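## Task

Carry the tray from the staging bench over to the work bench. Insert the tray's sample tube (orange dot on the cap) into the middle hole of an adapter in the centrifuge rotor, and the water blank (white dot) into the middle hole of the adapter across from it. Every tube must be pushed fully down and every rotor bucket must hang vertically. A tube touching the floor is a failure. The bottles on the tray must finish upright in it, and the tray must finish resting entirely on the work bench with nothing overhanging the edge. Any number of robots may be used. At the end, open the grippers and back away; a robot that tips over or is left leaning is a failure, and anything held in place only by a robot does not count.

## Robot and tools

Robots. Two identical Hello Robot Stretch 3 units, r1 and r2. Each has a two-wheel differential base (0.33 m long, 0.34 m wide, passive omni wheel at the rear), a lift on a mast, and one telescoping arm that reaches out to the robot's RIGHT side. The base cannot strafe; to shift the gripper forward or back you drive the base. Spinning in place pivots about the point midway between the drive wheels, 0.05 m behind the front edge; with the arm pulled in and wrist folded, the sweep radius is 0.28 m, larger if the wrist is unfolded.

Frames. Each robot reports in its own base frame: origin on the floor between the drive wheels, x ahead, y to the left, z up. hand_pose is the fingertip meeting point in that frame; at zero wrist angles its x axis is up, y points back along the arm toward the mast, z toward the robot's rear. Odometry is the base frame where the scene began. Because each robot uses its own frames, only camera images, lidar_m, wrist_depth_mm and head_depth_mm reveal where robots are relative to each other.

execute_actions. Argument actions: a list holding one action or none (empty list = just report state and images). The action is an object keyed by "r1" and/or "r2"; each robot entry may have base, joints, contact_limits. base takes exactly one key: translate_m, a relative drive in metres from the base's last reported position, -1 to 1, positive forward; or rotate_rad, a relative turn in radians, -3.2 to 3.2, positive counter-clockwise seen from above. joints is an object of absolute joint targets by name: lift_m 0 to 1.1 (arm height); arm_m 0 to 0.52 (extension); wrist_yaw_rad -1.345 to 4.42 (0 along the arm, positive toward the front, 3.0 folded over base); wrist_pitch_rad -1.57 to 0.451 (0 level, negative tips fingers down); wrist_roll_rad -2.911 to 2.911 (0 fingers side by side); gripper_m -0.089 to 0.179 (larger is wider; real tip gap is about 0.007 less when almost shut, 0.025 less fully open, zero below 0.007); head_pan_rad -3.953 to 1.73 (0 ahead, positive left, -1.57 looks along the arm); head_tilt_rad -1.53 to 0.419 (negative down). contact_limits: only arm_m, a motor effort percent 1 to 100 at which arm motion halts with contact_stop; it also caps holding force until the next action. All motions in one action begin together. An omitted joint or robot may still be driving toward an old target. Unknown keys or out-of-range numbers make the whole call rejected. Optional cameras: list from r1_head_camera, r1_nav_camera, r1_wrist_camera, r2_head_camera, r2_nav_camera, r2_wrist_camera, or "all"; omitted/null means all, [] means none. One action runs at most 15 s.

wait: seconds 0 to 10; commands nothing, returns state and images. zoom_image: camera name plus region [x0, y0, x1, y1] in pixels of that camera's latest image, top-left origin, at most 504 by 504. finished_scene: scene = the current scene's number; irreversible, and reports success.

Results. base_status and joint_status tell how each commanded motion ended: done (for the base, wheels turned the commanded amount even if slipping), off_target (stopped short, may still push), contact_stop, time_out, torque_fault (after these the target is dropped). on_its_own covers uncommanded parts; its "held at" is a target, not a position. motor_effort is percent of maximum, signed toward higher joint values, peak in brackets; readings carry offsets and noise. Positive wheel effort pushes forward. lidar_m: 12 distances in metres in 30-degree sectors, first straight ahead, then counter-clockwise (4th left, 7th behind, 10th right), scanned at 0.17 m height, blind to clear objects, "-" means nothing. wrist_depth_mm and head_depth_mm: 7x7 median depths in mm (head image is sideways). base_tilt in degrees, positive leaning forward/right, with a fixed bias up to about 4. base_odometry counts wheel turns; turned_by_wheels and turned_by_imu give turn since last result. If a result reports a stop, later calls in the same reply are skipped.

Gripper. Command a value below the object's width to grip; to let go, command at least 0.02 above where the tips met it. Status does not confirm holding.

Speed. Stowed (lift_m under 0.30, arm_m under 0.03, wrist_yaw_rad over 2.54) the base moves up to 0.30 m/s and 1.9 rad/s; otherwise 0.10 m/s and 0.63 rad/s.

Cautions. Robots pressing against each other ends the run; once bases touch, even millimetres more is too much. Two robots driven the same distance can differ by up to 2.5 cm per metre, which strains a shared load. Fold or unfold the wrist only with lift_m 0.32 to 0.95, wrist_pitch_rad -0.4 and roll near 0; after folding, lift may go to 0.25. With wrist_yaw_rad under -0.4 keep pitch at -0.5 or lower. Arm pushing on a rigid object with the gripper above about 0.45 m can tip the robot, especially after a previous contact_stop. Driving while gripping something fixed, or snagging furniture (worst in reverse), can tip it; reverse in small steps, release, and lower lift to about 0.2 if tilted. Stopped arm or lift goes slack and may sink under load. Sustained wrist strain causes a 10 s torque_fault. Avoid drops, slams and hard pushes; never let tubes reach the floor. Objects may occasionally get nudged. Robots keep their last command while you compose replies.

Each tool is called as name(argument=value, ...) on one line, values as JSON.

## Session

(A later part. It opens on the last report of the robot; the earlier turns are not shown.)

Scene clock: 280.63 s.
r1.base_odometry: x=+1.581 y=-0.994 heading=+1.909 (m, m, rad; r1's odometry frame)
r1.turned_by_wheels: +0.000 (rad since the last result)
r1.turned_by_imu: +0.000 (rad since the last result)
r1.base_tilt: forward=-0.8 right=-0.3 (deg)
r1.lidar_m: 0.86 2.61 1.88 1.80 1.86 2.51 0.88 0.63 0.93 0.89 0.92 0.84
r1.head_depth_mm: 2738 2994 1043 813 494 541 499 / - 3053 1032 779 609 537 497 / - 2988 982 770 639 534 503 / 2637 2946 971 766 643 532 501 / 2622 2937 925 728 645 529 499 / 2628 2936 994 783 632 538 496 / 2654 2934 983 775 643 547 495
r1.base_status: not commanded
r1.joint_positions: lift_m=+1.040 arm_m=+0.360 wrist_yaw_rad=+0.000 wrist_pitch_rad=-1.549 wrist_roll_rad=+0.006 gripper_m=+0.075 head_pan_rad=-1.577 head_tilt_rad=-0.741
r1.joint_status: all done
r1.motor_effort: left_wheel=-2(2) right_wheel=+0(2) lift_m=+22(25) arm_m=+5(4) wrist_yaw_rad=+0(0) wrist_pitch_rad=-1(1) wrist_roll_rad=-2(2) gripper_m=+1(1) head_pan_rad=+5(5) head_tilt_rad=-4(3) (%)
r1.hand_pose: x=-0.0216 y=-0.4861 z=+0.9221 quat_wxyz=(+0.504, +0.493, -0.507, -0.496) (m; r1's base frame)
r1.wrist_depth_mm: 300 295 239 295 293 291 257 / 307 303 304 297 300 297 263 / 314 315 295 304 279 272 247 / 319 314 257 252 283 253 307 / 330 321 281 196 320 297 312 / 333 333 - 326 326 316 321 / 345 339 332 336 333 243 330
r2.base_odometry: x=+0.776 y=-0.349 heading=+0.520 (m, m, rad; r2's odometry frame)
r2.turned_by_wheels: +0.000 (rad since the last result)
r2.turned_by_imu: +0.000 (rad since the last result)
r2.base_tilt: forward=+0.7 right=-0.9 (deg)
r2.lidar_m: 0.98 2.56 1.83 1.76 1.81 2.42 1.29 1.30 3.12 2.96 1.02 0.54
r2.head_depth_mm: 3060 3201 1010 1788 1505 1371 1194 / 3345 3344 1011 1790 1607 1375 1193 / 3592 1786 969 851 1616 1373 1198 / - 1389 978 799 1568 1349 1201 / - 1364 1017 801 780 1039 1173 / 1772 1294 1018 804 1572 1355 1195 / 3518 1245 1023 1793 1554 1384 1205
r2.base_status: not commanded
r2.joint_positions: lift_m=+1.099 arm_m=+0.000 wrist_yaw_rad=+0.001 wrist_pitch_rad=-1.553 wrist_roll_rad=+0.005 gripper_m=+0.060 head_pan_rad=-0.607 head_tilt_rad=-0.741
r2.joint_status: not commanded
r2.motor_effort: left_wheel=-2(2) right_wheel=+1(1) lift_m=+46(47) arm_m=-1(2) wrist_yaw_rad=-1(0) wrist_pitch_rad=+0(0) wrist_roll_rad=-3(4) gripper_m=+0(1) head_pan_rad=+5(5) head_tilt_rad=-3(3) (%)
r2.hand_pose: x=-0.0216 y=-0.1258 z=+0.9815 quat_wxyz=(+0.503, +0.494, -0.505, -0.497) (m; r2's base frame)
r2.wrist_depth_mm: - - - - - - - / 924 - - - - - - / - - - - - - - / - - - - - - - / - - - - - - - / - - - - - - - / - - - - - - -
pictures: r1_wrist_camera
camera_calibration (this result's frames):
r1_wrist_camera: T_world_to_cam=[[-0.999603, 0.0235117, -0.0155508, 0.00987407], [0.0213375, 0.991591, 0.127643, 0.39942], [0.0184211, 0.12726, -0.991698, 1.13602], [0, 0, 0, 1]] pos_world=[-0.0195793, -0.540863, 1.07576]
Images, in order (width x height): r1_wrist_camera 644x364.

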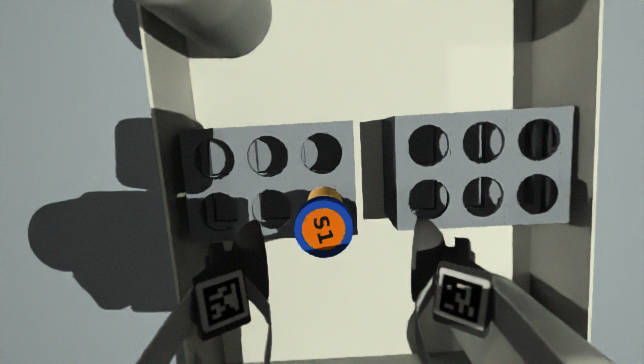

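execute_actions(actions=[{"r1":{"base":{"translate_m":0.005},"joints":{"lift_m":0.995,"arm_m":0.364}}}], cameras=[])

execute_actions(actions=[{"r1":{"joints":{"gripper_m":0.0}}}], cameras=[])

execute_actions(actions=[{"r1":{"joints":{"lift_m":1.1}}}], cameras=["r1_wrist_camera"])

execute_actions(actions=[{"r1":{"base":{"translate_m":-0.6},"joints":{"arm_m":0.3}}}], cameras=["r1_wrist_camera"])

Scene clock: 284.43 s.
r1.base_odometry: x=+1.579 y=-0.989 heading=+1.909 (m, m, rad; r1's odometry frame)
r1.turned_by_wheels: +0.000 (rad since the last result)
r1.turned_by_imu: +0.000 (rad since the last result)
r1.base_tilt: forward=-0.7 right=-0.2 (deg)
r1.lidar_m: 0.86 2.61 1.88 1.80 1.86 2.51 0.88 0.64 0.93 0.89 0.92 0.83
r1.head_depth_mm: 2575 3079 1006 814 492 541 499 / - 3046 1035 744 625 538 496 / - - 986 799 640 535 503 / 2616 2937 871 680 636 532 502 / 2637 2941 929 718 644 530 499 / 2627 2945 993 783 629 538 497 / 2621 2941 986 778 643 547 496
r1.base_status: done
r1.joint_positions: lift_m=+0.995 arm_m=+0.364 wrist_yaw_rad=+0.000 wrist_pitch_rad=-1.549 wrist_roll_rad=+0.006 gripper_m=+0.075 head_pan_rad=-1.577 head_tilt_rad=-0.741
r1.joint_status: all done
r1.motor_effort: left_wheel=-1(3) right_wheel=+0(4) lift_m=+21(21) arm_m=+5(5) wrist_yaw_rad=+0(1) wrist_pitch_rad=+0(1) wrist_roll_rad=-2(2) gripper_m=+0(1) head_pan_rad=+4(5) head_tilt_rad=-3(3) (%)
r1.hand_pose: x=-0.0216 y=-0.4901 z=+0.8771 quat_wxyz=(+0.504, +0.493, -0.507, -0.496) (m; r1's base frame)
r1.wrist_depth_mm: 259 211 222 252 252 250 228 / 261 240 257 256 254 252 232 / 269 221 261 259 258 232 204 / 276 215 236 210 257 206 205 / 279 229 243 185 270 238 210 / 287 285 - 153 279 278 244 / 293 291 290 286 283 248 225
r2.base_odometry: x=+0.776 y=-0.349 heading=+0.520 (m, m, rad; r2's odometry frame)
r2.turned_by_wheels: +0.000 (rad since the last result)
r2.turned_by_imu: +0.000 (rad since the last result)
r2.base_tilt: forward=+0.8 right=-1.0 (deg)
r2.lidar_m: 0.98 2.56 1.83 1.75 1.81 2.42 1.29 1.30 3.11 2.97 1.02 0.54
r2.head_depth_mm: 3066 3193 1009 1783 1499 1368 1192 / 3408 3383 1011 1779 1605 1371 1193 / 3640 1787 968 850 1609 1376 1194 / - 1387 978 799 1574 1353 1198 / - 1357 1019 799 784 1038 1174 / 1783 1305 1019 804 1585 1348 1201 / 3480 1238 1024 1807 1540 1383 1200
r2.base_status: not commanded
r2.joint_positions: lift_m=+1.099 arm_m=+0.000 wrist_yaw_rad=+0.001 wrist_pitch_rad=-1.553 wrist_roll_rad=+0.005 gripper_m=+0.060 head_pan_rad=-0.607 head_tilt_rad=-0.741
r2.joint_status: not commanded
r2.motor_effort: left_wheel=-2(2) right_wheel=+1(1) lift_m=+46(47) arm_m=-1(1) wrist_yaw_rad=+0(1) wrist_pitch_rad=+0(0) wrist_roll_rad=-4(3) gripper_m=+0(0) head_pan_rad=+5(5) head_tilt_rad=-3(3) (%)
r2.hand_pose: x=-0.0216 y=-0.1258 z=+0.9815 quat_wxyz=(+0.503, +0.494, -0.505, -0.497) (m; r2's base frame)
r2.wrist_depth_mm: - - - - - - - / 934 - - - - - - / - - - - - - - / - - - - - - - / - - - - - - - / - - - - - - - / - - - - - - -
pictures: none
No camera images: the call's "cameras" was empty. Leave "cameras" out to get every camera's image.

Scene clock: 285.67 s.
r1.base_odometry: x=+1.579 y=-0.989 heading=+1.909 (m, m, rad; r1's odometry frame)
r1.turned_by_wheels: +0.000 (rad since the last result)
r1.turned_by_imu: +0.000 (rad since the last result)
r1.base_tilt: forward=-0.7 right=-0.2 (deg)
r1.lidar_m: 0.86 2.60 1.88 1.80 1.86 2.50 0.88 0.64 0.93 0.89 0.92 0.83
r1.head_depth_mm: 2557 3067 1006 812 492 542 500 / - 3048 1031 745 625 537 497 / - - 986 798 639 535 503 / 2607 2973 937 659 638 532 502 / 2633 2968 929 717 642 531 499 / 2643 2920 993 782 630 538 497 / 2664 2924 986 777 640 546 495
r1.base_status: not commanded
r1.joint_positions: lift_m=+0.995 arm_m=+0.364 wrist_yaw_rad=+0.000 wrist_pitch_rad=-1.549 wrist_roll_rad=+0.006 gripper_m=+0.001 head_pan_rad=-1.577 head_tilt_rad=-0.741
r1.joint_status: all done
r1.motor_effort: left_wheel=-1(1) right_wheel=+1(1) lift_m=+21(21) arm_m=+5(4) wrist_yaw_rad=+0(0) wrist_pitch_rad=-1(1) wrist_roll_rad=-2(2) gripper_m=-11(86) head_pan_rad=+5(5) head_tilt_rad=-3(4) (%)
r1.hand_pose: x=-0.0216 y=-0.4901 z=+0.8771 quat_wxyz=(+0.504, +0.493, -0.507, -0.496) (m; r1's base frame)
r1.wrist_depth_mm: 257 209 224 252 252 251 228 / 266 244 260 256 256 255 231 / 268 219 262 260 258 231 201 / 274 217 237 209 259 207 207 / 283 228 245 152 241 238 210 / 286 283 270 151 276 276 243 / 294 292 288 286 285 242 224
r2.base_odometry: x=+0.776 y=-0.349 heading=+0.520 (m, m, rad; r2's odometry frame)
r2.turned_by_wheels: +0.000 (rad since the last result)
r2.turned_by_imu: +0.000 (rad since the last result)
r2.base_tilt: forward=+0.6 right=-0.9 (deg)
r2.lidar_m: 0.97 2.56 1.83 1.75 1.80 2.42 1.29 1.30 3.11 2.97 1.02 0.54
r2.head_depth_mm: 3086 3158 1008 1786 1489 1376 1187 / 3321 3415 1011 1793 1614 1369 1197 / 3637 1791 974 848 1620 1367 1195 / - 1392 978 799 1571 1345 1195 / - 1366 1018 801 783 1038 1174 / 1534 1309 1015 802 1581 1356 1199 / 3569 1235 1021 1791 1541 1384 1192
r2.base_status: not commanded
r2.joint_positions: lift_m=+1.099 arm_m=+0.000 wrist_yaw_rad=+0.001 wrist_pitch_rad=-1.553 wrist_roll_rad=+0.005 gripper_m=+0.060 head_pan_rad=-0.607 head_tilt_rad=-0.741
r2.joint_status: not commanded
r2.motor_effort: left_wheel=-1(2) right_wheel=+1(1) lift_m=+47(46) arm_m=-1(1) wrist_yaw_rad=+0(1) wrist_pitch_rad=+0(0) wrist_roll_rad=-4(4) gripper_m=+1(1) head_pan_rad=+4(5) head_tilt_rad=-3(3) (%)
r2.hand_pose: x=-0.0216 y=-0.1258 z=+0.9815 quat_wxyz=(+0.503, +0.494, -0.505, -0.497) (m; r2's base frame)
r2.wrist_depth_mm: - - - - - - - / 922 - - - - - - / - - - - - - - / - - - - - - - / - - - - - - - / - - - - - - - / - - - - - - -
pictures: none
No camera images: the call's "cameras" was empty. Leave "cameras" out to get every camera's image.

Scene clock: 287.47 s.
r1.base_odometry: x=+1.579 y=-0.989 heading=+1.909 (m, m, rad; r1's odometry frame)
r1.turned_by_wheels: +0.000 (rad since the last result)
r1.turned_by_imu: +0.000 (rad since the last result)
r1.base_tilt: forward=-0.7 right=-0.2 (deg)
r1.lidar_m: 0.86 2.60 1.88 1.80 1.86 2.52 0.88 0.64 0.93 0.89 0.92 0.83
r1.head_depth_mm: 2663 2986 1043 815 493 541 500 / 2681 2994 1032 743 626 537 497 / - 3021 1031 796 640 535 504 / 2619 3010 2621 681 637 531 502 / 2646 2966 927 716 644 529 498 / 2630 2930 995 782 629 538 497 / 2640 2922 983 778 641 547 495
r1.base_status: not commanded
r1.joint_positions: lift_m=+1.100 arm_m=+0.364 wrist_yaw_rad=+0.000 wrist_pitch_rad=-1.549 wrist_roll_rad=+0.006 gripper_m=+0.001 head_pan_rad=-1.577 head_tilt_rad=-0.741
r1.joint_status: all done
r1.motor_effort: left_wheel=-2(2) right_wheel=+1(1) lift_m=+27(28) arm_m=+5(6) wrist_yaw_rad=+0(0) wrist_pitch_rad=-1(1) wrist_roll_rad=-2(2) gripper_m=-12(12) head_pan_rad=+5(5) head_tilt_rad=-3(3) (%)
r1.hand_pose: x=-0.0216 y=-0.4901 z=+0.9818 quat_wxyz=(+0.504, +0.493, -0.507, -0.496) (m; r1's base frame)
r1.wrist_depth_mm: 356 357 226 352 347 342 345 / 365 365 352 364 357 348 351 / 370 369 361 359 358 307 363 / 381 378 315 317 320 312 379 / 389 391 379 153 374 371 377 / 392 396 394 151 385 308 387 / 405 409 369 377 355 250 393
r2.base_odometry: x=+0.776 y=-0.349 heading=+0.520 (m, m, rad; r2's odometry frame)
r2.turned_by_wheels: +0.000 (rad since the last result)
r2.turned_by_imu: +0.000 (rad since the last result)
r2.base_tilt: forward=+0.6 right=-1.0 (deg)
r2.lidar_m: 0.98 2.55 1.84 1.75 1.81 2.42 1.29 1.30 3.10 2.97 1.02 0.54
r2.head_depth_mm: 3116 3220 1012 1789 1501 1377 1193 / 3326 3371 1012 1794 1599 1369 1191 / 3726 1787 973 847 1615 1372 1197 / - 1388 976 801 1579 1348 1201 / - 1366 1015 803 784 1038 1177 / 3659 1312 1017 799 1568 1343 1197 / 3607 1241 1020 1810 1544 1381 1201
r2.base_status: not commanded
r2.joint_positions: lift_m=+1.099 arm_m=+0.000 wrist_yaw_rad=+0.001 wrist_pitch_rad=-1.553 wrist_roll_rad=+0.005 gripper_m=+0.060 head_pan_rad=-0.607 head_tilt_rad=-0.741
r2.joint_status: not commanded
r2.motor_effort: left_wheel=-2(2) right_wheel=+1(1) lift_m=+47(46) arm_m=-1(1) wrist_yaw_rad=+0(1) wrist_pitch_rad=+0(0) wrist_roll_rad=-3(4) gripper_m=+1(0) head_pan_rad=+5(4) head_tilt_rad=-4(3) (%)
r2.hand_pose: x=-0.0216 y=-0.1258 z=+0.9815 quat_wxyz=(+0.503, +0.494, -0.505, -0.497) (m; r2's base frame)
r2.wrist_depth_mm: - - - - - - - / 930 - - - - - - / - - - - - - - / - - - - - - - / - - - - - - - / - - - - - - - / - - - - - - -
pictures: r1_wrist_camera
camera_calibration (this result's frames):
r1_wrist_camera: T_world_to_cam=[[-0.999603, 0.0235122, -0.0155508, 0.0108967], [0.021338, 0.991591, 0.127643, 0.395759], [0.0184212, 0.12726, -0.991698, 1.19574], [0, 0, 0, 1]] pos_world=[-0.0195793, -0.544858, 1.13547]
Images, in order (width x height): r1_wrist_camera 644x364.

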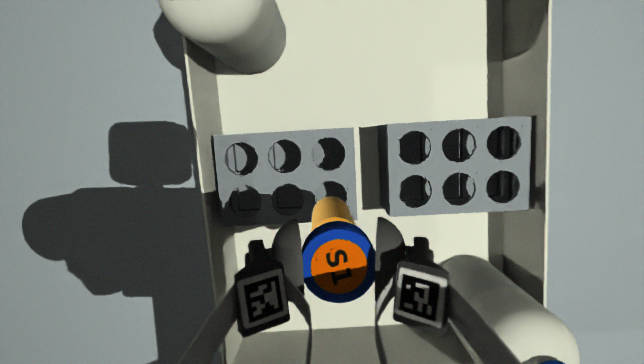

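Scene clock: 294.53 s.
r1.base_odometry: x=+1.778 y=-1.555 heading=+1.909 (m, m, rad; r1's odometry frame)
r1.turned_by_wheels: +0.000 (rad since the last result)
r1.turned_by_imu: -0.001 (rad since the last result)
r1.base_tilt: forward=-0.7 right=-0.3 (deg)
r1.lidar_m: 1.42 2.59 1.87 1.79 1.84 2.17 0.94 0.32 0.29 0.25 0.93 1.25
r1.head_depth_mm: 2713 2859 881 837 824 767 690 / 2751 2982 2564 1993 929 808 712 / - - 2542 1917 1225 1168 1013 / 2649 2967 1014 531 652 555 512 / 2657 2930 1002 789 649 552 508 / 2647 2902 993 782 644 550 506 / 2644 2955 982 777 641 547 504
r1.base_status: done
r1.joint_positions: lift_m=+1.100 arm_m=+0.300 wrist_yaw_rad=+0.000 wrist_pitch_rad=-1.549 wrist_roll_rad=+0.006 gripper_m=+0.001 head_pan_rad=-1.577 head_tilt_rad=-0.741
r1.joint_status: all done
r1.motor_effort: left_wheel=-1(5) right_wheel=+1(3) lift_m=+26(27) arm_m=-5(5) wrist_yaw_rad=-1(1) wrist_pitch_rad=-1(0) wrist_roll_rad=-2(2) gripper_m=-11(12) head_pan_rad=+5(5) head_tilt_rad=-4(3) (%)
r1.hand_pose: x=-0.0216 y=-0.4269 z=+0.9818 quat_wxyz=(+0.504, +0.493, -0.507, -0.496) (m; r1's base frame)
r1.wrist_depth_mm: 362 359 349 356 562 498 332 / 369 357 367 366 570 498 331 / 372 373 369 372 586 505 337 / 374 380 380 377 611 522 334 / 392 385 386 152 597 523 341 / 402 393 397 150 - 552 348 / 410 403 401 397 - - -
r2.base_odometry: x=+0.776 y=-0.349 heading=+0.520 (m, m, rad; r2's odometry frame)
r2.turned_by_wheels: +0.000 (rad since the last result)
r2.turned_by_imu: +0.000 (rad since the last result)
r2.base_tilt: forward=+0.7 right=-0.9 (deg)
r2.lidar_m: 0.98 2.56 1.83 1.75 1.81 2.43 1.29 1.30 3.10 2.98 1.02 0.54
r2.head_depth_mm: 3091 3200 1009 1786 1503 1370 1189 / 3350 3360 1009 1786 1610 1374 1195 / 3660 3393 972 851 1616 1374 1192 / - 1390 979 801 1573 1352 1195 / - 1357 1016 798 783 1035 1170 / 3807 1293 1018 804 1598 1354 1197 / 3596 1245 1020 1804 1542 1376 1199
r2.base_status: not commanded
r2.joint_positions: lift_m=+1.099 arm_m=+0.000 wrist_yaw_rad=+0.001 wrist_pitch_rad=-1.553 wrist_roll_rad=+0.005 gripper_m=+0.060 head_pan_rad=-0.607 head_tilt_rad=-0.741
r2.joint_status: not commanded
r2.motor_effort: left_wheel=-2(1) right_wheel=+1(1) lift_m=+47(47) arm_m=-1(1) wrist_yaw_rad=-1(0) wrist_pitch_rad=+0(0) wrist_roll_rad=-4(4) gripper_m=+0(0) head_pan_rad=+5(5) head_tilt_rad=-3(4) (%)
r2.hand_pose: x=-0.0216 y=-0.1258 z=+0.9815 quat_wxyz=(+0.503, +0.494, -0.505, -0.497) (m; r2's base frame)
r2.wrist_depth_mm: - - - - - - - / 908 - - - - - - / - - - - - - - / - - - - - - - / - - - - - - - / - - - - - - - / - - - - - - -
pictures: r1_wrist_camera
camera_calibration (this result's frames):
r1_wrist_camera: T_world_to_cam=[[-0.999603, 0.023483, -0.0155502, 0.00939752], [0.0213091, 0.991591, 0.127643, 0.333084], [0.0184169, 0.127261, -0.991698, 1.1877], [0, 0, 0, 1]] pos_world=[-0.0195776, -0.481651, 1.13547]
Images, in order (width x height): r1_wrist_camera 644x364.

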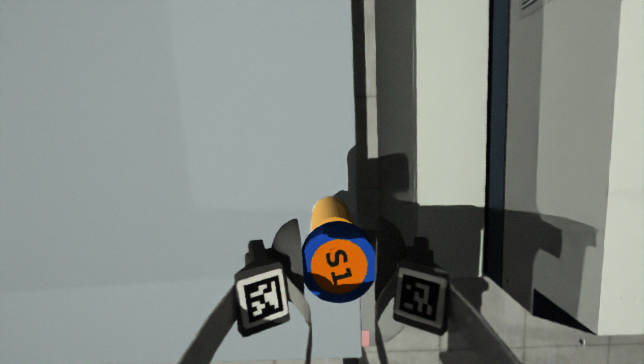

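execute_actions(actions=[{"r1":{"base":{"translate_m":-0.421}}}], cameras=[])

execute_actions(actions=[{"r1":{"joints":{"arm_m":0.475}}}], cameras=["r1_wrist_camera"])

execute_actions(actions=[{"r1":{"joints":{"lift_m":1.01}}}], cameras=["r1_wrist_camera","r1_head_camera"])

Scene clock: 301.13 s.
r1.base_odometry: x=+1.917 y=-1.952 heading=+1.909 (m, m, rad; r1's odometry frame)
r1.turned_by_wheels: +0.000 (rad since the last result)
r1.turned_by_imu: -0.001 (rad since the last result)
r1.base_tilt: forward=-0.8 right=-0.3 (deg)
r1.lidar_m: 1.84 2.59 1.86 1.78 1.84 1.74 1.67 0.33 0.24 0.23 0.24 0.32
r1.head_depth_mm: 694 773 877 825 656 516 540 / 705 772 873 797 681 513 539 / - - 873 795 661 510 537 / 680 765 874 531 660 508 537 / 678 772 853 788 603 505 534 / 2566 2884 2374 1011 591 504 533 / 2665 2941 2421 1908 1318 752 658
r1.base_status: done
r1.joint_positions: lift_m=+1.100 arm_m=+0.300 wrist_yaw_rad=+0.000 wrist_pitch_rad=-1.549 wrist_roll_rad=+0.006 gripper_m=+0.001 head_pan_rad=-1.577 head_tilt_rad=-0.741
r1.joint_status: not commanded
r1.motor_effort: left_wheel=-1(4) right_wheel=+1(3) lift_m=+27(27) arm_m=-5(5) wrist_yaw_rad=+0(0) wrist_pitch_rad=+0(1) wrist_roll_rad=-2(2) gripper_m=-11(12) head_pan_rad=+5(5) head_tilt_rad=-4(3) (%)
r1.hand_pose: x=-0.0216 y=-0.4269 z=+0.9818 quat_wxyz=(+0.504, +0.493, -0.507, -0.496) (m; r1's base frame)
r1.wrist_depth_mm: - - 344 357 360 366 370 / - - 378 378 357 373 379 / - - 356 383 380 366 358 / - - 337 414 393 390 360 / - 772 338 153 404 415 334 / 520 - 348 151 345 344 339 / - - - - - - -
r2.base_odometry: x=+0.776 y=-0.349 heading=+0.520 (m, m, rad; r2's odometry frame)
r2.turned_by_wheels: +0.000 (rad since the last result)
r2.turned_by_imu: +0.000 (rad since the last result)
r2.base_tilt: forward=+0.7 right=-1.0 (deg)
r2.lidar_m: 0.98 2.57 1.84 1.75 1.81 2.43 1.29 1.30 3.12 2.97 1.02 0.54
r2.head_depth_mm: 3117 3183 1010 1793 1493 1375 1190 / 3357 3328 1012 1788 1610 1378 1201 / 3741 3333 973 851 1619 1368 1192 / - 1391 978 801 1583 1350 1200 / - 1358 1015 801 783 1040 1169 / 3778 1308 1020 802 1576 1351 1200 / 3554 1232 1022 1814 1541 1377 1198
r2.base_status: not commanded
r2.joint_positions: lift_m=+1.099 arm_m=+0.000 wrist_yaw_rad=+0.001 wrist_pitch_rad=-1.553 wrist_roll_rad=+0.005 gripper_m=+0.060 head_pan_rad=-0.607 head_tilt_rad=-0.741
r2.joint_status: not commanded
r2.motor_effort: left_wheel=-2(2) right_wheel=+1(1) lift_m=+46(46) arm_m=-1(1) wrist_yaw_rad=+0(0) wrist_pitch_rad=+0(0) wrist_roll_rad=-3(4) gripper_m=+1(0) head_pan_rad=+5(5) head_tilt_rad=-3(3) (%)
r2.hand_pose: x=-0.0216 y=-0.1258 z=+0.9815 quat_wxyz=(+0.503, +0.494, -0.505, -0.497) (m; r2's base frame)
r2.wrist_depth_mm: - - - - - - - / 921 - - - - - - / - - - - - - - / - - - - - - - / - - - - - - - / - - - - - - - / - - - - - - -
pictures: none
No camera images: the call's "cameras" was empty. Leave "cameras" out to get every camera's image.

Scene clock: 303.67 s.
r1.base_odometry: x=+1.917 y=-1.952 heading=+1.909 (m, m, rad; r1's odometry frame)
r1.turned_by_wheels: +0.000 (rad since the last result)
r1.turned_by_imu: +0.000 (rad since the last result)
r1.base_tilt: forward=-0.7 right=-0.2 (deg)
r1.lidar_m: 1.84 2.59 1.86 1.78 1.84 1.74 1.66 0.33 0.24 0.23 0.24 0.32
r1.head_depth_mm: 682 773 874 825 655 516 540 / 682 770 876 799 681 513 539 / 680 787 876 824 661 509 537 / 669 788 838 781 660 508 536 / 680 771 853 787 604 506 534 / 2598 2926 2382 1007 590 504 533 / 2662 2938 2452 1927 1312 752 658
r1.base_status: not commanded
r1.joint_positions: lift_m=+1.100 arm_m=+0.475 wrist_yaw_rad=+0.000 wrist_pitch_rad=-1.549 wrist_roll_rad=+0.006 gripper_m=+0.001 head_pan_rad=-1.577 head_tilt_rad=-0.741
r1.joint_status: all done
r1.motor_effort: left_wheel=-1(2) right_wheel=+2(1) lift_m=+27(26) arm_m=+5(4) wrist_yaw_rad=+0(0) wrist_pitch_rad=-1(1) wrist_roll_rad=-2(2) gripper_m=-11(12) head_pan_rad=+5(5) head_tilt_rad=-3(3) (%)
r1.hand_pose: x=-0.0216 y=-0.6011 z=+0.9818 quat_wxyz=(+0.504, +0.493, -0.507, -0.496) (m; r1's base frame)
r1.wrist_depth_mm: - 308 311 308 329 312 306 / - - 318 420 446 388 320 / - - 323 437 385 353 367 / - - 338 370 392 388 387 / - - 364 152 379 395 394 / - - 352 150 384 380 386 / 555 - 356 416 419 394 375
r2.base_odometry: x=+0.776 y=-0.349 heading=+0.520 (m, m, rad; r2's odometry frame)
r2.turned_by_wheels: +0.000 (rad since the last result)
r2.turned_by_imu: +0.000 (rad since the last result)
r2.base_tilt: forward=+0.7 right=-0.8 (deg)
r2.lidar_m: 0.98 2.56 1.83 1.75 1.81 2.43 1.28 1.29 3.10 2.98 1.02 0.54
r2.head_depth_mm: 3054 3185 1007 1785 1490 1373 1194 / 3367 3346 1012 1780 1612 1379 1191 / 3687 3360 972 848 1606 1388 1198 / - 1382 977 800 1573 1354 1197 / - 1361 1015 801 780 1040 1173 / 3770 1298 1021 803 1571 1343 1199 / 3543 1243 1025 1787 1542 1374 1200
r2.base_status: not commanded
r2.joint_positions: lift_m=+1.099 arm_m=+0.000 wrist_yaw_rad=+0.001 wrist_pitch_rad=-1.553 wrist_roll_rad=+0.005 gripper_m=+0.060 head_pan_rad=-0.607 head_tilt_rad=-0.741
r2.joint_status: not commanded
r2.motor_effort: left_wheel=-2(2) right_wheel=+1(1) lift_m=+47(47) arm_m=-1(1) wrist_yaw_rad=+0(0) wrist_pitch_rad=+0(0) wrist_roll_rad=-3(3) gripper_m=+1(1) head_pan_rad=+5(5) head_tilt_rad=-3(3) (%)
r2.hand_pose: x=-0.0216 y=-0.1258 z=+0.9815 quat_wxyz=(+0.503, +0.494, -0.505, -0.497) (m; r2's base frame)
r2.wrist_depth_mm: - - - - - - - / 916 - - - - - - / - - - - - - - / - - - - - - - / - - - - - - - / - - - - - - - / - - - - - - -
pictures: r1_wrist_camera
camera_calibration (this result's frames):
r1_wrist_camera: T_world_to_cam=[[-0.999601, 0.0235995, -0.0155504, 0.0135611], [0.021425, 0.991591, 0.127624, 0.505849], [0.0184315, 0.12724, -0.991701, 1.20986], [0, 0, 0, 1]] pos_world=[-0.0195816, -0.655858, 1.13547]
Images, in order (width x height): r1_wrist_camera 644x364.

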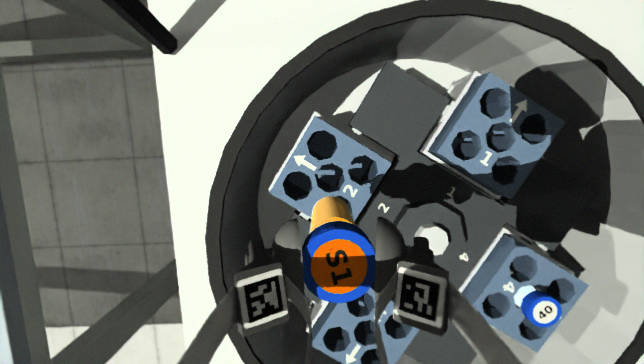

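Scene clock: 305.33 s.
r1.base_odometry: x=+1.917 y=-1.952 heading=+1.909 (m, m, rad; r1's odometry frame)
r1.turned_by_wheels: +0.000 (rad since the last result)
r1.turned_by_imu: +0.000 (rad since the last result)
r1.base_tilt: forward=-0.8 right=-0.2 (deg)
r1.lidar_m: 1.85 2.58 1.85 1.78 1.84 1.74 1.66 0.33 0.24 0.23 0.24 0.32
r1.head_depth_mm: - 805 875 823 654 515 540 / 693 773 873 798 681 513 538 / - 779 876 817 662 509 537 / 679 763 872 758 662 508 536 / 680 771 854 788 603 506 534 / 2574 2891 2369 1008 590 503 533 / 2655 2966 2430 1913 1315 751 658
r1.base_status: not commanded
r1.joint_positions: lift_m=+1.010 arm_m=+0.475 wrist_yaw_rad=+0.000 wrist_pitch_rad=-1.549 wrist_roll_rad=+0.006 gripper_m=+0.001 head_pan_rad=-1.577 head_tilt_rad=-0.741
r1.joint_status: all done
r1.motor_effort: left_wheel=-2(2) right_wheel=+1(1) lift_m=+21(22) arm_m=+3(4) wrist_yaw_rad=+0(0) wrist_pitch_rad=+0(0) wrist_roll_rad=-2(2) gripper_m=-13(13) head_pan_rad=+5(6) head_tilt_rad=-3(4) (%)
r1.hand_pose: x=-0.0216 y=-0.6011 z=+0.8921 quat_wxyz=(+0.504, +0.493, -0.507, -0.496) (m; r1's base frame)
r1.wrist_depth_mm: 867 228 226 228 310 312 263 / - 231 229 399 290 291 290 / - 236 252 352 294 277 271 / - 241 298 276 303 298 298 / - 248 329 153 300 307 302 / - 253 295 150 289 308 308 / - 259 329 321 315 310 290
r2.base_odometry: x=+0.776 y=-0.349 heading=+0.520 (m, m, rad; r2's odometry frame)
r2.turned_by_wheels: +0.000 (rad since the last result)
r2.turned_by_imu: +0.000 (rad since the last result)
r2.base_tilt: forward=+0.6 right=-0.8 (deg)
r2.lidar_m: 0.98 2.56 1.83 1.75 1.81 2.43 1.29 1.29 3.13 2.97 1.02 0.54
r2.head_depth_mm: 3077 3187 1012 1779 1496 1361 1188 / 3372 3343 1012 1775 1605 1374 1200 / 3700 3381 973 849 1598 1374 1194 / - 1386 977 799 1586 1345 1201 / - 1369 1018 803 783 1034 1177 / 3762 1301 1021 803 1579 1350 1202 / 3564 1241 1020 1806 1554 1392 1204
r2.base_status: not commanded
r2.joint_positions: lift_m=+1.099 arm_m=+0.000 wrist_yaw_rad=+0.001 wrist_pitch_rad=-1.553 wrist_roll_rad=+0.005 gripper_m=+0.060 head_pan_rad=-0.607 head_tilt_rad=-0.741
r2.joint_status: not commanded
r2.motor_effort: left_wheel=-2(1) right_wheel=+1(1) lift_m=+46(47) arm_m=-1(1) wrist_yaw_rad=+0(0) wrist_pitch_rad=+0(0) wrist_roll_rad=-3(4) gripper_m=+1(0) head_pan_rad=+5(4) head_tilt_rad=-3(3) (%)
r2.hand_pose: x=-0.0216 y=-0.1258 z=+0.9815 quat_wxyz=(+0.503, +0.494, -0.505, -0.497) (m; r2's base frame)
r2.wrist_depth_mm: - - - - - - - / 932 - - - - - - / - - - - - - - / - - - - - - - / - - - - - - - / - - - - - - - / - - - - - - -
pictures: r1_head_camera (sideways: a quarter turn clockwise sets it upright), r1_wrist_camera
camera_calibration (this result's frames):
r1_head_camera: T_world_to_cam=[[-0.0375547, 0.662608, -0.748024, 0.998103], [0.998836, 0.00220391, -0.0481945, 0.0579871], [-0.0302855, -0.748963, -0.661919, 0.822873], [0, 0, 0, 1]] pos_world=[0.00448495, -0.0451773, 1.29408]
r1_wrist_camera: T_world_to_cam=[[-0.999601, 0.0235995, -0.0155504, 0.012166], [0.021425, 0.991591, 0.127624, 0.5173], [0.0184315, 0.12724, -0.991701, 1.12088], [0, 0, 0, 1]] pos_world=[-0.0195816, -0.655859, 1.04575]
Images, in order (width x height): r1_head_camera 896x504, r1_wrist_camera 644x364.

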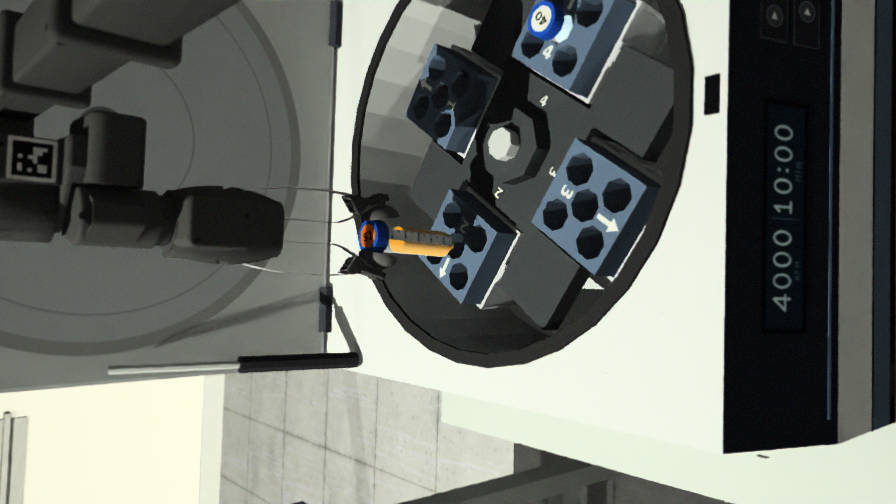

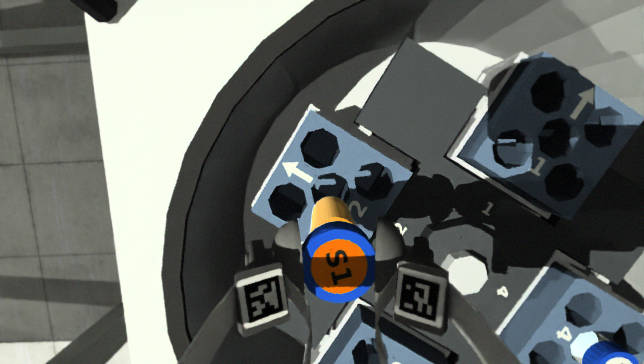

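execute_actions(actions=[{"r1":{"joints":{"lift_m":0.995,"arm_m":0.485}}}], cameras=["r1_wrist_camera","r1_head_camera"])

zoom_image(camera="r1_wrist_camera", region=[220,100,440,300])

Scene clock: 307.40 s.
r1.base_odometry: x=+1.917 y=-1.952 heading=+1.909 (m, m, rad; r1's odometry frame)
r1.turned_by_wheels: +0.000 (rad since the last result)
r1.turned_by_imu: +0.000 (rad since the last result)
r1.base_tilt: forward=-0.7 right=-0.2 (deg)
r1.lidar_m: 1.84 2.58 1.86 1.78 1.84 1.74 1.66 0.33 0.24 0.23 0.24 0.32
r1.head_depth_mm: 655 - 877 824 654 516 541 / - 788 875 797 682 513 538 / - 787 871 818 660 510 536 / 680 759 875 757 660 508 536 / 680 771 851 786 603 506 534 / 2566 2876 2356 1005 590 505 532 / 2646 2943 2451 1903 1317 752 657
r1.base_status: not commanded
r1.joint_positions: lift_m=+0.995 arm_m=+0.485 wrist_yaw_rad=+0.000 wrist_pitch_rad=-1.549 wrist_roll_rad=+0.006 gripper_m=+0.001 head_pan_rad=-1.577 head_tilt_rad=-0.741
r1.joint_status: all done
r1.motor_effort: left_wheel=-2(1) right_wheel=+1(1) lift_m=+21(27) arm_m=+5(5) wrist_yaw_rad=+0(1) wrist_pitch_rad=-1(1) wrist_roll_rad=-2(2) gripper_m=-12(12) head_pan_rad=+5(4) head_tilt_rad=-3(3) (%)
r1.hand_pose: x=-0.0216 y=-0.6111 z=+0.8771 quat_wxyz=(+0.504, +0.493, -0.507, -0.496) (m; r1's base frame)
r1.wrist_depth_mm: 837 213 212 209 284 289 247 / - 218 215 363 276 293 283 / - 223 228 397 279 269 253 / - 227 296 262 286 269 264 / - 231 312 154 289 288 287 / - 238 295 151 276 281 295 / - 244 330 305 303 300 273
r2.base_odometry: x=+0.776 y=-0.349 heading=+0.520 (m, m, rad; r2's odometry frame)
r2.turned_by_wheels: +0.000 (rad since the last result)
r2.turned_by_imu: +0.000 (rad since the last result)
r2.base_tilt: forward=+0.7 right=-0.8 (deg)
r2.lidar_m: 0.97 2.56 1.84 1.75 1.81 2.42 1.29 1.30 3.11 2.97 1.02 0.54
r2.head_depth_mm: 3078 3219 1005 1789 1499 1376 1188 / 3365 3361 1015 1779 1624 1378 1197 / 3698 3371 972 851 1613 1373 1196 / - 1390 976 801 1570 1345 1192 / - 1365 1016 800 783 1037 1169 / 3710 1298 1019 803 1578 1345 1196 / 3577 1237 1024 1802 1546 1385 1198
r2.base_status: not commanded
r2.joint_positions: lift_m=+1.099 arm_m=+0.000 wrist_yaw_rad=+0.001 wrist_pitch_rad=-1.553 wrist_roll_rad=+0.005 gripper_m=+0.060 head_pan_rad=-0.607 head_tilt_rad=-0.741
r2.joint_status: not commanded
r2.motor_effort: left_wheel=-2(1) right_wheel=+1(1) lift_m=+46(47) arm_m=-1(1) wrist_yaw_rad=+0(1) wrist_pitch_rad=+0(0) wrist_roll_rad=-3(4) gripper_m=+1(2) head_pan_rad=+5(5) head_tilt_rad=-3(3) (%)
r2.hand_pose: x=-0.0216 y=-0.1258 z=+0.9815 quat_wxyz=(+0.503, +0.494, -0.505, -0.497) (m; r2's base frame)
r2.wrist_depth_mm: - - - - - - - / 915 - - - - - - / - - - - - - - / - - - - - - - / - - - - - - - / - - - - - - - / - - - - - - -
pictures: r1_head_camera (sideways: a quarter turn clockwise sets it upright), r1_wrist_camera
camera_calibration (this result's frames):
r1_head_camera: T_world_to_cam=[[-0.0375546, 0.662608, -0.748024, 0.998103], [0.998836, 0.00220379, -0.0481945, 0.0579871], [-0.0302856, -0.748963, -0.661919, 0.822873], [0, 0, 0, 1]] pos_world=[0.00448494, -0.0451773, 1.29408]
r1_wrist_camera: T_world_to_cam=[[-0.999601, 0.0235995, -0.0155504, 0.0121688], [0.021425, 0.991591, 0.127624, 0.529133], [0.0184315, 0.12724, -0.991701, 1.10728], [0, 0, 0, 1]] pos_world=[-0.0195816, -0.665862, 1.03075]
Images, in order (width x height): r1_head_camera 896x504, r1_wrist_camera 644x364.

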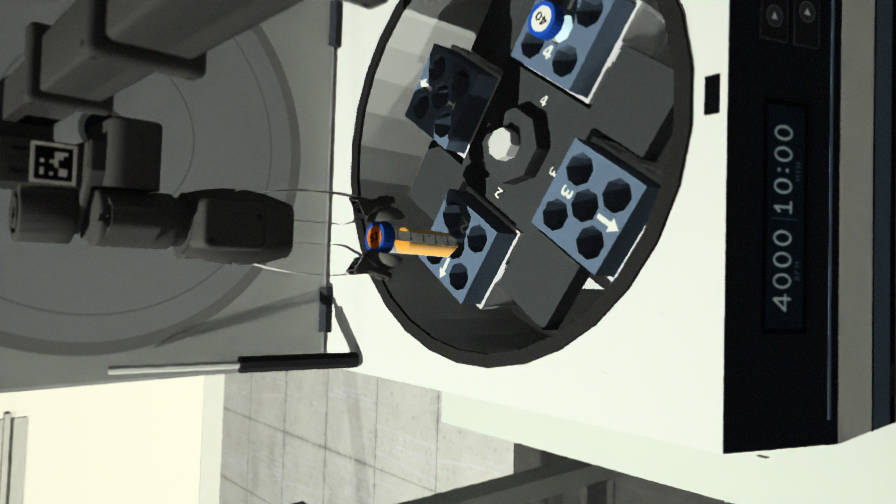

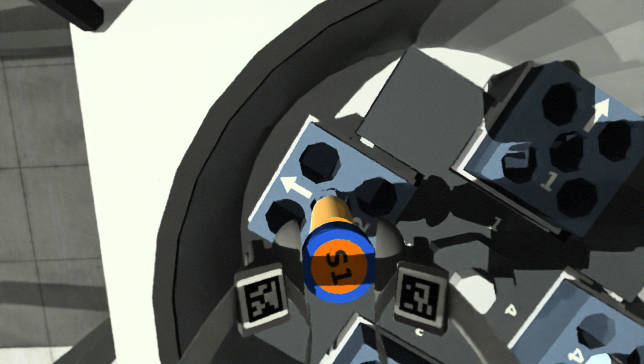

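Region (220, 100, 440, 300) of r1_wrist_camera's 644x364 image, scaled by 2.291; it fills the top 458 rows of this view, and the rest is white.

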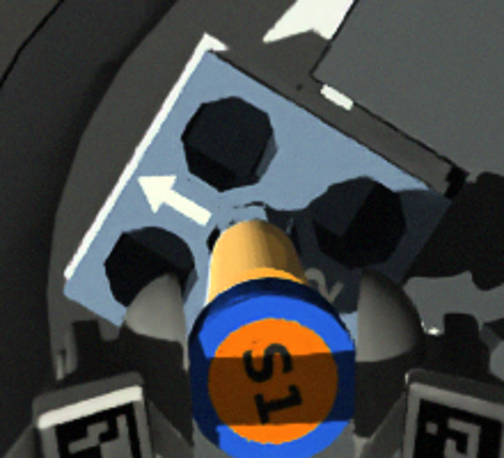

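execute_actions(actions=[{"r1":{"joints":{"lift_m":0.955}}}], cameras=["r1_wrist_camera","r1_head_camera"])

Scene clock: 310.50 s.
r1.base_odometry: x=+1.917 y=-1.952 heading=+1.909 (m, m, rad; r1's odometry frame)
r1.turned_by_wheels: +0.000 (rad since the last result)
r1.turned_by_imu: +0.000 (rad since the last result)
r1.base_tilt: forward=-0.7 right=-0.3 (deg)
r1.lidar_m: 1.84 2.59 1.86 1.77 1.84 1.74 1.66 0.33 0.24 0.23 0.24 0.32
r1.head_depth_mm: 681 - - 812 655 516 541 / 659 803 876 798 682 514 539 / 658 805 871 809 661 510 539 / 669 773 860 755 659 507 537 / 680 771 854 788 603 505 534 / 2574 2886 2371 1008 590 504 532 / 2652 2948 2444 1919 1315 753 657
r1.base_status: not commanded
r1.joint_positions: lift_m=+0.955 arm_m=+0.485 wrist_yaw_rad=+0.000 wrist_pitch_rad=-1.549 wrist_roll_rad=+0.006 gripper_m=+0.001 head_pan_rad=-1.577 head_tilt_rad=-0.741
r1.joint_status: all done
r1.motor_effort: left_wheel=-2(1) right_wheel=+1(2) lift_m=+22(20) arm_m=+4(5) wrist_yaw_rad=+0(0) wrist_pitch_rad=+0(0) wrist_roll_rad=-2(2) gripper_m=-11(11) head_pan_rad=+5(5) head_tilt_rad=-4(4) (%)
r1.hand_pose: x=-0.0216 y=-0.6111 z=+0.8371 quat_wxyz=(+0.504, +0.493, -0.507, -0.496) (m; r1's base frame)
r1.wrist_depth_mm: 176 176 174 199 273 290 249 / 181 179 177 347 238 238 215 / 184 182 230 356 239 238 213 / 187 185 281 221 246 245 220 / - 191 282 152 249 249 235 / - 197 291 151 253 235 254 / - 200 269 264 264 241 249
r2.base_odometry: x=+0.776 y=-0.349 heading=+0.520 (m, m, rad; r2's odometry frame)
r2.turned_by_wheels: +0.000 (rad since the last result)
r2.turned_by_imu: +0.000 (rad since the last result)
r2.base_tilt: forward=+0.7 right=-0.9 (deg)
r2.lidar_m: 0.98 2.55 1.84 1.76 1.81 2.43 1.29 1.30 3.10 2.97 1.02 0.54
r2.head_depth_mm: 3078 3175 1007 1780 1501 1372 1193 / 3342 3382 1013 1782 1611 1368 1196 / 3713 3366 969 849 1618 1374 1193 / - 1384 976 799 1566 1352 1200 / - 1367 1016 801 784 1038 1173 / 3744 1297 1014 802 1579 1356 1196 / 3589 1239 1016 1793 1539 1381 1199
r2.base_status: not commanded
r2.joint_positions: lift_m=+1.099 arm_m=+0.000 wrist_yaw_rad=+0.001 wrist_pitch_rad=-1.553 wrist_roll_rad=+0.005 gripper_m=+0.060 head_pan_rad=-0.607 head_tilt_rad=-0.741
r2.joint_status: not commanded
r2.motor_effort: left_wheel=-2(2) right_wheel=+1(1) lift_m=+47(47) arm_m=-1(1) wrist_yaw_rad=+0(0) wrist_pitch_rad=+0(0) wrist_roll_rad=-4(3) gripper_m=+1(0) head_pan_rad=+5(5) head_tilt_rad=-4(3) (%)
r2.hand_pose: x=-0.0216 y=-0.1258 z=+0.9815 quat_wxyz=(+0.503, +0.494, -0.505, -0.497) (m; r2's base frame)
r2.wrist_depth_mm: - - - - - - - / 926 - - - - - - / - - - - - - - / - - - - - - - / - - - - - - - / - - - - - - - / - - - - - - -
pictures: r1_head_camera (sideways: a quarter turn clockwise sets it upright), r1_wrist_camera
camera_calibration (this result's frames):
r1_head_camera: T_world_to_cam=[[-0.0375547, 0.662608, -0.748024, 0.998103], [0.998836, 0.00220391, -0.0481945, 0.0579871], [-0.0302855, -0.748963, -0.66192, 0.822873], [0, 0, 0, 1]] pos_world=[0.00448495, -0.0451773, 1.29408]
r1_wrist_camera: T_world_to_cam=[[-0.999601, 0.0236, -0.0155504, 0.011547], [0.0214255, 0.991591, 0.127624, 0.534239], [0.0184316, 0.12724, -0.991701, 1.06761], [0, 0, 0, 1]] pos_world=[-0.0195816, -0.665862, 0.990744]
Images, in order (width x height): r1_head_camera 896x504, r1_wrist_camera 644x364.

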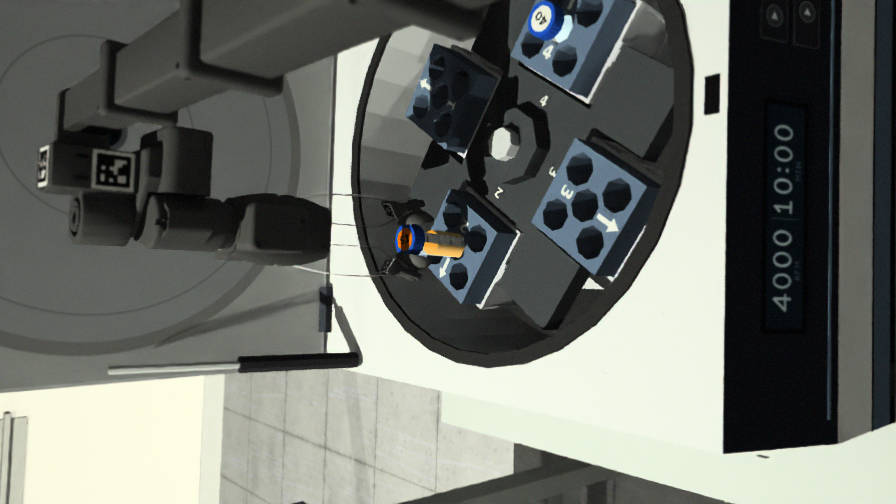

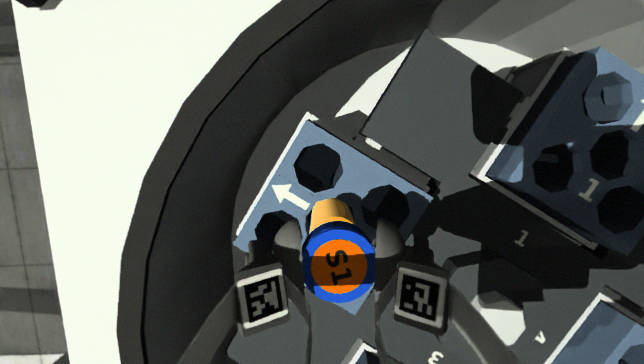

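execute_actions(actions=[{"r1":{"joints":{"lift_m":0.92}}}], cameras=["r1_wrist_camera"])

execute_actions(actions=[{"r1":{"joints":{"gripper_m":0.055}}}], cameras=[])

execute_actions(actions=[{"r1":{"joints":{"lift_m":1.03}}}], cameras=["r1_wrist_camera","r1_head_camera"])

Scene clock: 313.50 s.
r1.base_odometry: x=+1.917 y=-1.952 heading=+1.909 (m, m, rad; r1's odometry frame)
r1.turned_by_wheels: +0.000 (rad since the last result)
r1.turned_by_imu: +0.000 (rad since the last result)
r1.base_tilt: forward=-0.7 right=-0.3 (deg)
r1.lidar_m: 1.84 2.59 1.86 1.78 1.84 1.74 1.66 0.33 0.24 0.23 0.24 0.32
r1.head_depth_mm: 683 758 - - 656 516 541 / 680 - 874 797 681 513 540 / 669 - 875 816 661 509 537 / 680 773 855 758 661 508 536 / 679 773 855 789 603 506 534 / 2583 2919 2373 1010 591 503 532 / 2661 2945 2437 1913 1318 752 657
r1.base_status: not commanded
r1.joint_positions: lift_m=+0.920 arm_m=+0.485 wrist_yaw_rad=+0.000 wrist_pitch_rad=-1.549 wrist_roll_rad=+0.006 gripper_m=+0.001 head_pan_rad=-1.577 head_tilt_rad=-0.741
r1.joint_status: all done
r1.motor_effort: left_wheel=-2(1) right_wheel=+0(1) lift_m=+21(22) arm_m=+5(5) wrist_yaw_rad=+0(0) wrist_pitch_rad=-1(0) wrist_roll_rad=-2(2) gripper_m=-11(12) head_pan_rad=+5(5) head_tilt_rad=-4(3) (%)
r1.hand_pose: x=-0.0216 y=-0.6111 z=+0.8021 quat_wxyz=(+0.504, +0.493, -0.507, -0.496) (m; r1's base frame)
r1.wrist_depth_mm: 141 141 137 199 251 273 232 / 146 144 162 313 202 203 197 / 149 146 231 270 208 205 179 / 152 151 262 186 210 209 182 / 155 166 247 154 213 214 212 / 157 182 290 150 - 203 218 / 162 192 229 226 226 192 221
r2.base_odometry: x=+0.776 y=-0.349 heading=+0.520 (m, m, rad; r2's odometry frame)
r2.turned_by_wheels: +0.000 (rad since the last result)
r2.turned_by_imu: +0.000 (rad since the last result)
r2.base_tilt: forward=+0.7 right=-0.9 (deg)
r2.lidar_m: 0.98 2.56 1.83 1.75 1.81 2.43 1.29 1.30 3.10 2.97 1.02 0.54
r2.head_depth_mm: 3057 3155 1014 1777 1510 1376 1189 / 3373 3360 1009 1788 1619 1376 1193 / 3739 3397 970 853 1620 1374 1198 / - 1388 977 800 1579 1349 1191 / - 1366 1012 801 780 1034 1178 / 3719 1300 1022 803 1580 1348 1196 / 3604 1240 1024 1797 1537 1374 1196
r2.base_status: not commanded
r2.joint_positions: lift_m=+1.099 arm_m=+0.000 wrist_yaw_rad=+0.001 wrist_pitch_rad=-1.553 wrist_roll_rad=+0.005 gripper_m=+0.060 head_pan_rad=-0.607 head_tilt_rad=-0.741
r2.joint_status: not commanded
r2.motor_effort: left_wheel=-1(2) right_wheel=+1(1) lift_m=+47(47) arm_m=-1(1) wrist_yaw_rad=-1(0) wrist_pitch_rad=+0(0) wrist_roll_rad=-3(4) gripper_m=+0(0) head_pan_rad=+5(4) head_tilt_rad=-3(3) (%)
r2.hand_pose: x=-0.0216 y=-0.1258 z=+0.9815 quat_wxyz=(+0.503, +0.494, -0.505, -0.497) (m; r2's base frame)
r2.wrist_depth_mm: - - - - - - - / 906 - - - - - - / - - - - - - - / - - - - - - - / - - - - - - - / - - - - - - - / - - - - - - -
pictures: r1_wrist_camera
camera_calibration (this result's frames):
r1_wrist_camera: T_world_to_cam=[[-0.999601, 0.0236007, -0.0155505, 0.0110036], [0.0214263, 0.991592, 0.12762, 0.538711], [0.0184317, 0.127236, -0.991701, 1.03291], [0, 0, 0, 1]] pos_world=[-0.0195817, -0.665864, 0.955759]
Images, in order (width x height): r1_wrist_camera 644x364.

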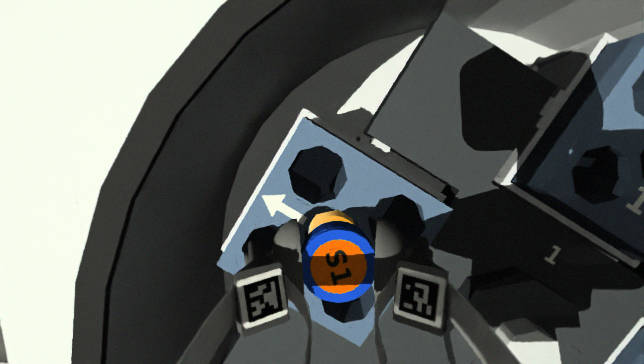

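Scene clock: 314.53 s.
r1.base_odometry: x=+1.917 y=-1.952 heading=+1.909 (m, m, rad; r1's odometry frame)
r1.turned_by_wheels: +0.000 (rad since the last result)
r1.turned_by_imu: +0.000 (rad since the last result)
r1.base_tilt: forward=-0.8 right=-0.3 (deg)
r1.lidar_m: 1.84 2.58 1.87 1.78 1.83 1.74 1.66 0.33 0.24 0.23 0.24 0.32
r1.head_depth_mm: 682 760 - - 654 516 541 / 681 - 875 797 682 513 539 / 668 - 873 810 661 510 536 / 681 773 855 760 661 508 536 / 680 773 854 789 603 505 534 / 2573 2898 2359 1002 591 504 532 / 2653 2938 2426 1908 1308 750 658
r1.base_status: not commanded
r1.joint_positions: lift_m=+0.920 arm_m=+0.485 wrist_yaw_rad=+0.000 wrist_pitch_rad=-1.549 wrist_roll_rad=+0.006 gripper_m=+0.055 head_pan_rad=-1.577 head_tilt_rad=-0.741
r1.joint_status: all done
r1.motor_effort: left_wheel=-1(2) right_wheel=+1(1) lift_m=+21(21) arm_m=+4(5) wrist_yaw_rad=-1(0) wrist_pitch_rad=-1(1) wrist_roll_rad=-2(2) gripper_m=+0(79) head_pan_rad=+5(5) head_tilt_rad=-3(3) (%)
r1.hand_pose: x=-0.0216 y=-0.6111 z=+0.8021 quat_wxyz=(+0.504, +0.493, -0.507, -0.496) (m; r1's base frame)
r1.wrist_depth_mm: 142 142 138 198 253 277 231 / 145 144 163 314 202 203 197 / 149 146 229 271 206 206 180 / 152 151 263 187 210 210 183 / 155 167 256 160 212 215 211 / 157 185 267 193 192 204 217 / 160 191 229 225 225 200 223
r2.base_odometry: x=+0.776 y=-0.349 heading=+0.520 (m, m, rad; r2's odometry frame)
r2.turned_by_wheels: +0.000 (rad since the last result)
r2.turned_by_imu: +0.000 (rad since the last result)
r2.base_tilt: forward=+0.8 right=-0.8 (deg)
r2.lidar_m: 0.98 2.56 1.83 1.75 1.81 2.43 1.29 1.30 3.11 2.97 1.02 0.54
r2.head_depth_mm: 3062 3203 1009 1770 1494 1370 1194 / 3330 3367 1013 1777 1606 1366 1197 / 3678 3398 977 852 1615 1375 1190 / - 1385 979 800 1578 1357 1197 / - 1357 1018 800 782 1034 1176 / 3775 1300 1019 804 1587 1351 1200 / 3568 1236 1020 1807 1551 1385 1196
r2.base_status: not commanded
r2.joint_positions: lift_m=+1.099 arm_m=+0.000 wrist_yaw_rad=+0.001 wrist_pitch_rad=-1.553 wrist_roll_rad=+0.005 gripper_m=+0.060 head_pan_rad=-0.607 head_tilt_rad=-0.741
r2.joint_status: not commanded
r2.motor_effort: left_wheel=-2(1) right_wheel=+1(1) lift_m=+47(47) arm_m=-2(1) wrist_yaw_rad=+0(0) wrist_pitch_rad=+0(0) wrist_roll_rad=-4(4) gripper_m=+1(0) head_pan_rad=+5(4) head_tilt_rad=-4(3) (%)
r2.hand_pose: x=-0.0216 y=-0.1258 z=+0.9815 quat_wxyz=(+0.503, +0.494, -0.505, -0.497) (m; r2's base frame)
r2.wrist_depth_mm: - - - - - - - / 917 - - - - - - / - - - - - - - / - - - - - - - / - - - - - - - / - - - - - - - / - - - - - - -
pictures: none
No camera images: the call's "cameras" was empty. Leave "cameras" out to get every camera's image.

Scene clock: 316.37 s.
r1.base_odometry: x=+1.917 y=-1.952 heading=+1.909 (m, m, rad; r1's odometry frame)
r1.turned_by_wheels: +0.000 (rad since the last result)
r1.turned_by_imu: +0.000 (rad since the last result)
r1.base_tilt: forward=-0.8 right=-0.4 (deg)
r1.lidar_m: 1.85 2.58 1.86 1.78 1.84 1.73 1.67 0.33 0.24 0.23 0.24 0.32
r1.head_depth_mm: - 773 877 822 655 516 541 / 694 773 875 800 681 513 539 / - 774 872 828 660 510 536 / 680 772 859 775 661 507 535 / 680 771 854 789 604 506 534 / 2584 2917 2341 1006 591 504 532 / 2638 2926 2447 1915 1310 752 658
r1.base_status: not commanded
r1.joint_positions: lift_m=+1.030 arm_m=+0.485 wrist_yaw_rad=+0.000 wrist_pitch_rad=-1.549 wrist_roll_rad=+0.006 gripper_m=+0.055 head_pan_rad=-1.577 head_tilt_rad=-0.741
r1.joint_status: all done
r1.motor_effort: left_wheel=-1(2) right_wheel=+0(1) lift_m=+26(30) arm_m=+6(5) wrist_yaw_rad=+0(0) wrist_pitch_rad=-1(1) wrist_roll_rad=-2(2) gripper_m=+2(1) head_pan_rad=+5(5) head_tilt_rad=-4(3) (%)
r1.hand_pose: x=-0.0216 y=-0.6111 z=+0.9119 quat_wxyz=(+0.504, +0.493, -0.507, -0.496) (m; r1's base frame)
r1.wrist_depth_mm: 865 244 246 242 295 294 251 / - 252 250 362 311 341 305 / - 258 256 425 317 301 306 / - 263 304 295 320 302 321 / - 272 316 301 325 329 320 / - 277 282 337 331 332 335 / - 647 340 348 341 323 307
r2.base_odometry: x=+0.776 y=-0.349 heading=+0.520 (m, m, rad; r2's odometry frame)
r2.turned_by_wheels: +0.000 (rad since the last result)
r2.turned_by_imu: +0.000 (rad since the last result)
r2.base_tilt: forward=+0.8 right=-0.8 (deg)
r2.lidar_m: 0.98 2.56 1.84 1.75 1.81 2.42 1.29 1.30 3.09 2.97 1.02 0.54
r2.head_depth_mm: 3079 3181 1009 1793 1493 1368 1188 / 3404 3348 1012 1778 1621 1369 1194 / 3704 3357 968 847 1611 1376 1191 / - 1391 980 799 1581 1346 1197 / - 1361 1018 801 781 1037 1172 / 3736 1297 1017 806 1579 1354 1198 / 3523 1236 1022 1809 1550 1382 1192
r2.base_status: not commanded
r2.joint_positions: lift_m=+1.099 arm_m=+0.000 wrist_yaw_rad=+0.001 wrist_pitch_rad=-1.553 wrist_roll_rad=+0.005 gripper_m=+0.060 head_pan_rad=-0.607 head_tilt_rad=-0.741
r2.joint_status: not commanded
r2.motor_effort: left_wheel=-2(2) right_wheel=+1(1) lift_m=+47(46) arm_m=-1(1) wrist_yaw_rad=+0(0) wrist_pitch_rad=+0(0) wrist_roll_rad=-3(4) gripper_m=+1(1) head_pan_rad=+5(5) head_tilt_rad=-3(3) (%)
r2.hand_pose: x=-0.0216 y=-0.1258 z=+0.9815 quat_wxyz=(+0.503, +0.494, -0.505, -0.497) (m; r2's base frame)
r2.wrist_depth_mm: - - - - - - - / 936 - - - - - - / - - - - - - - / - - - - - - - / - - - - - - - / - - - - - - - / - - - - - - -
pictures: r1_head_camera (sideways: a quarter turn clockwise sets it upright), r1_wrist_camera
camera_calibration (this result's frames):
r1_head_camera: T_world_to_cam=[[-0.0375548, 0.662608, -0.748024, 0.998103], [0.998836, 0.00220403, -0.0481945, 0.0579871], [-0.0302854, -0.748963, -0.661919, 0.822873], [0, 0, 0, 1]] pos_world=[0.00448495, -0.0451773, 1.29408]
r1_wrist_camera: T_world_to_cam=[[-0.999601, 0.0235993, -0.0155505, 0.0127091], [0.0214249, 0.991592, 0.12762, 0.524708], [0.0184315, 0.127236, -0.991701, 1.14173], [0, 0, 0, 1]] pos_world=[-0.0195816, -0.665865, 1.06549]
Images, in order (width x height): r1_head_camera 896x504, r1_wrist_camera 644x364.

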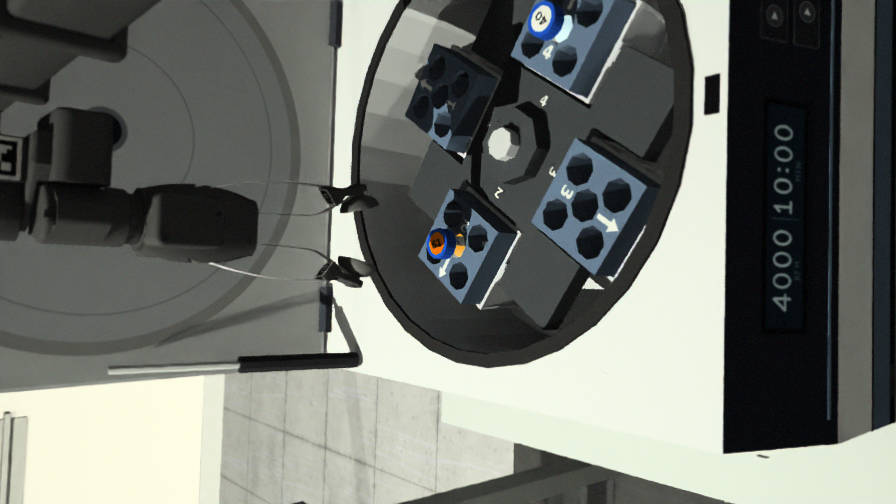

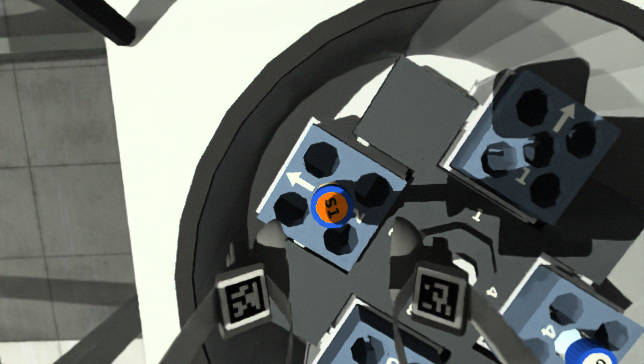

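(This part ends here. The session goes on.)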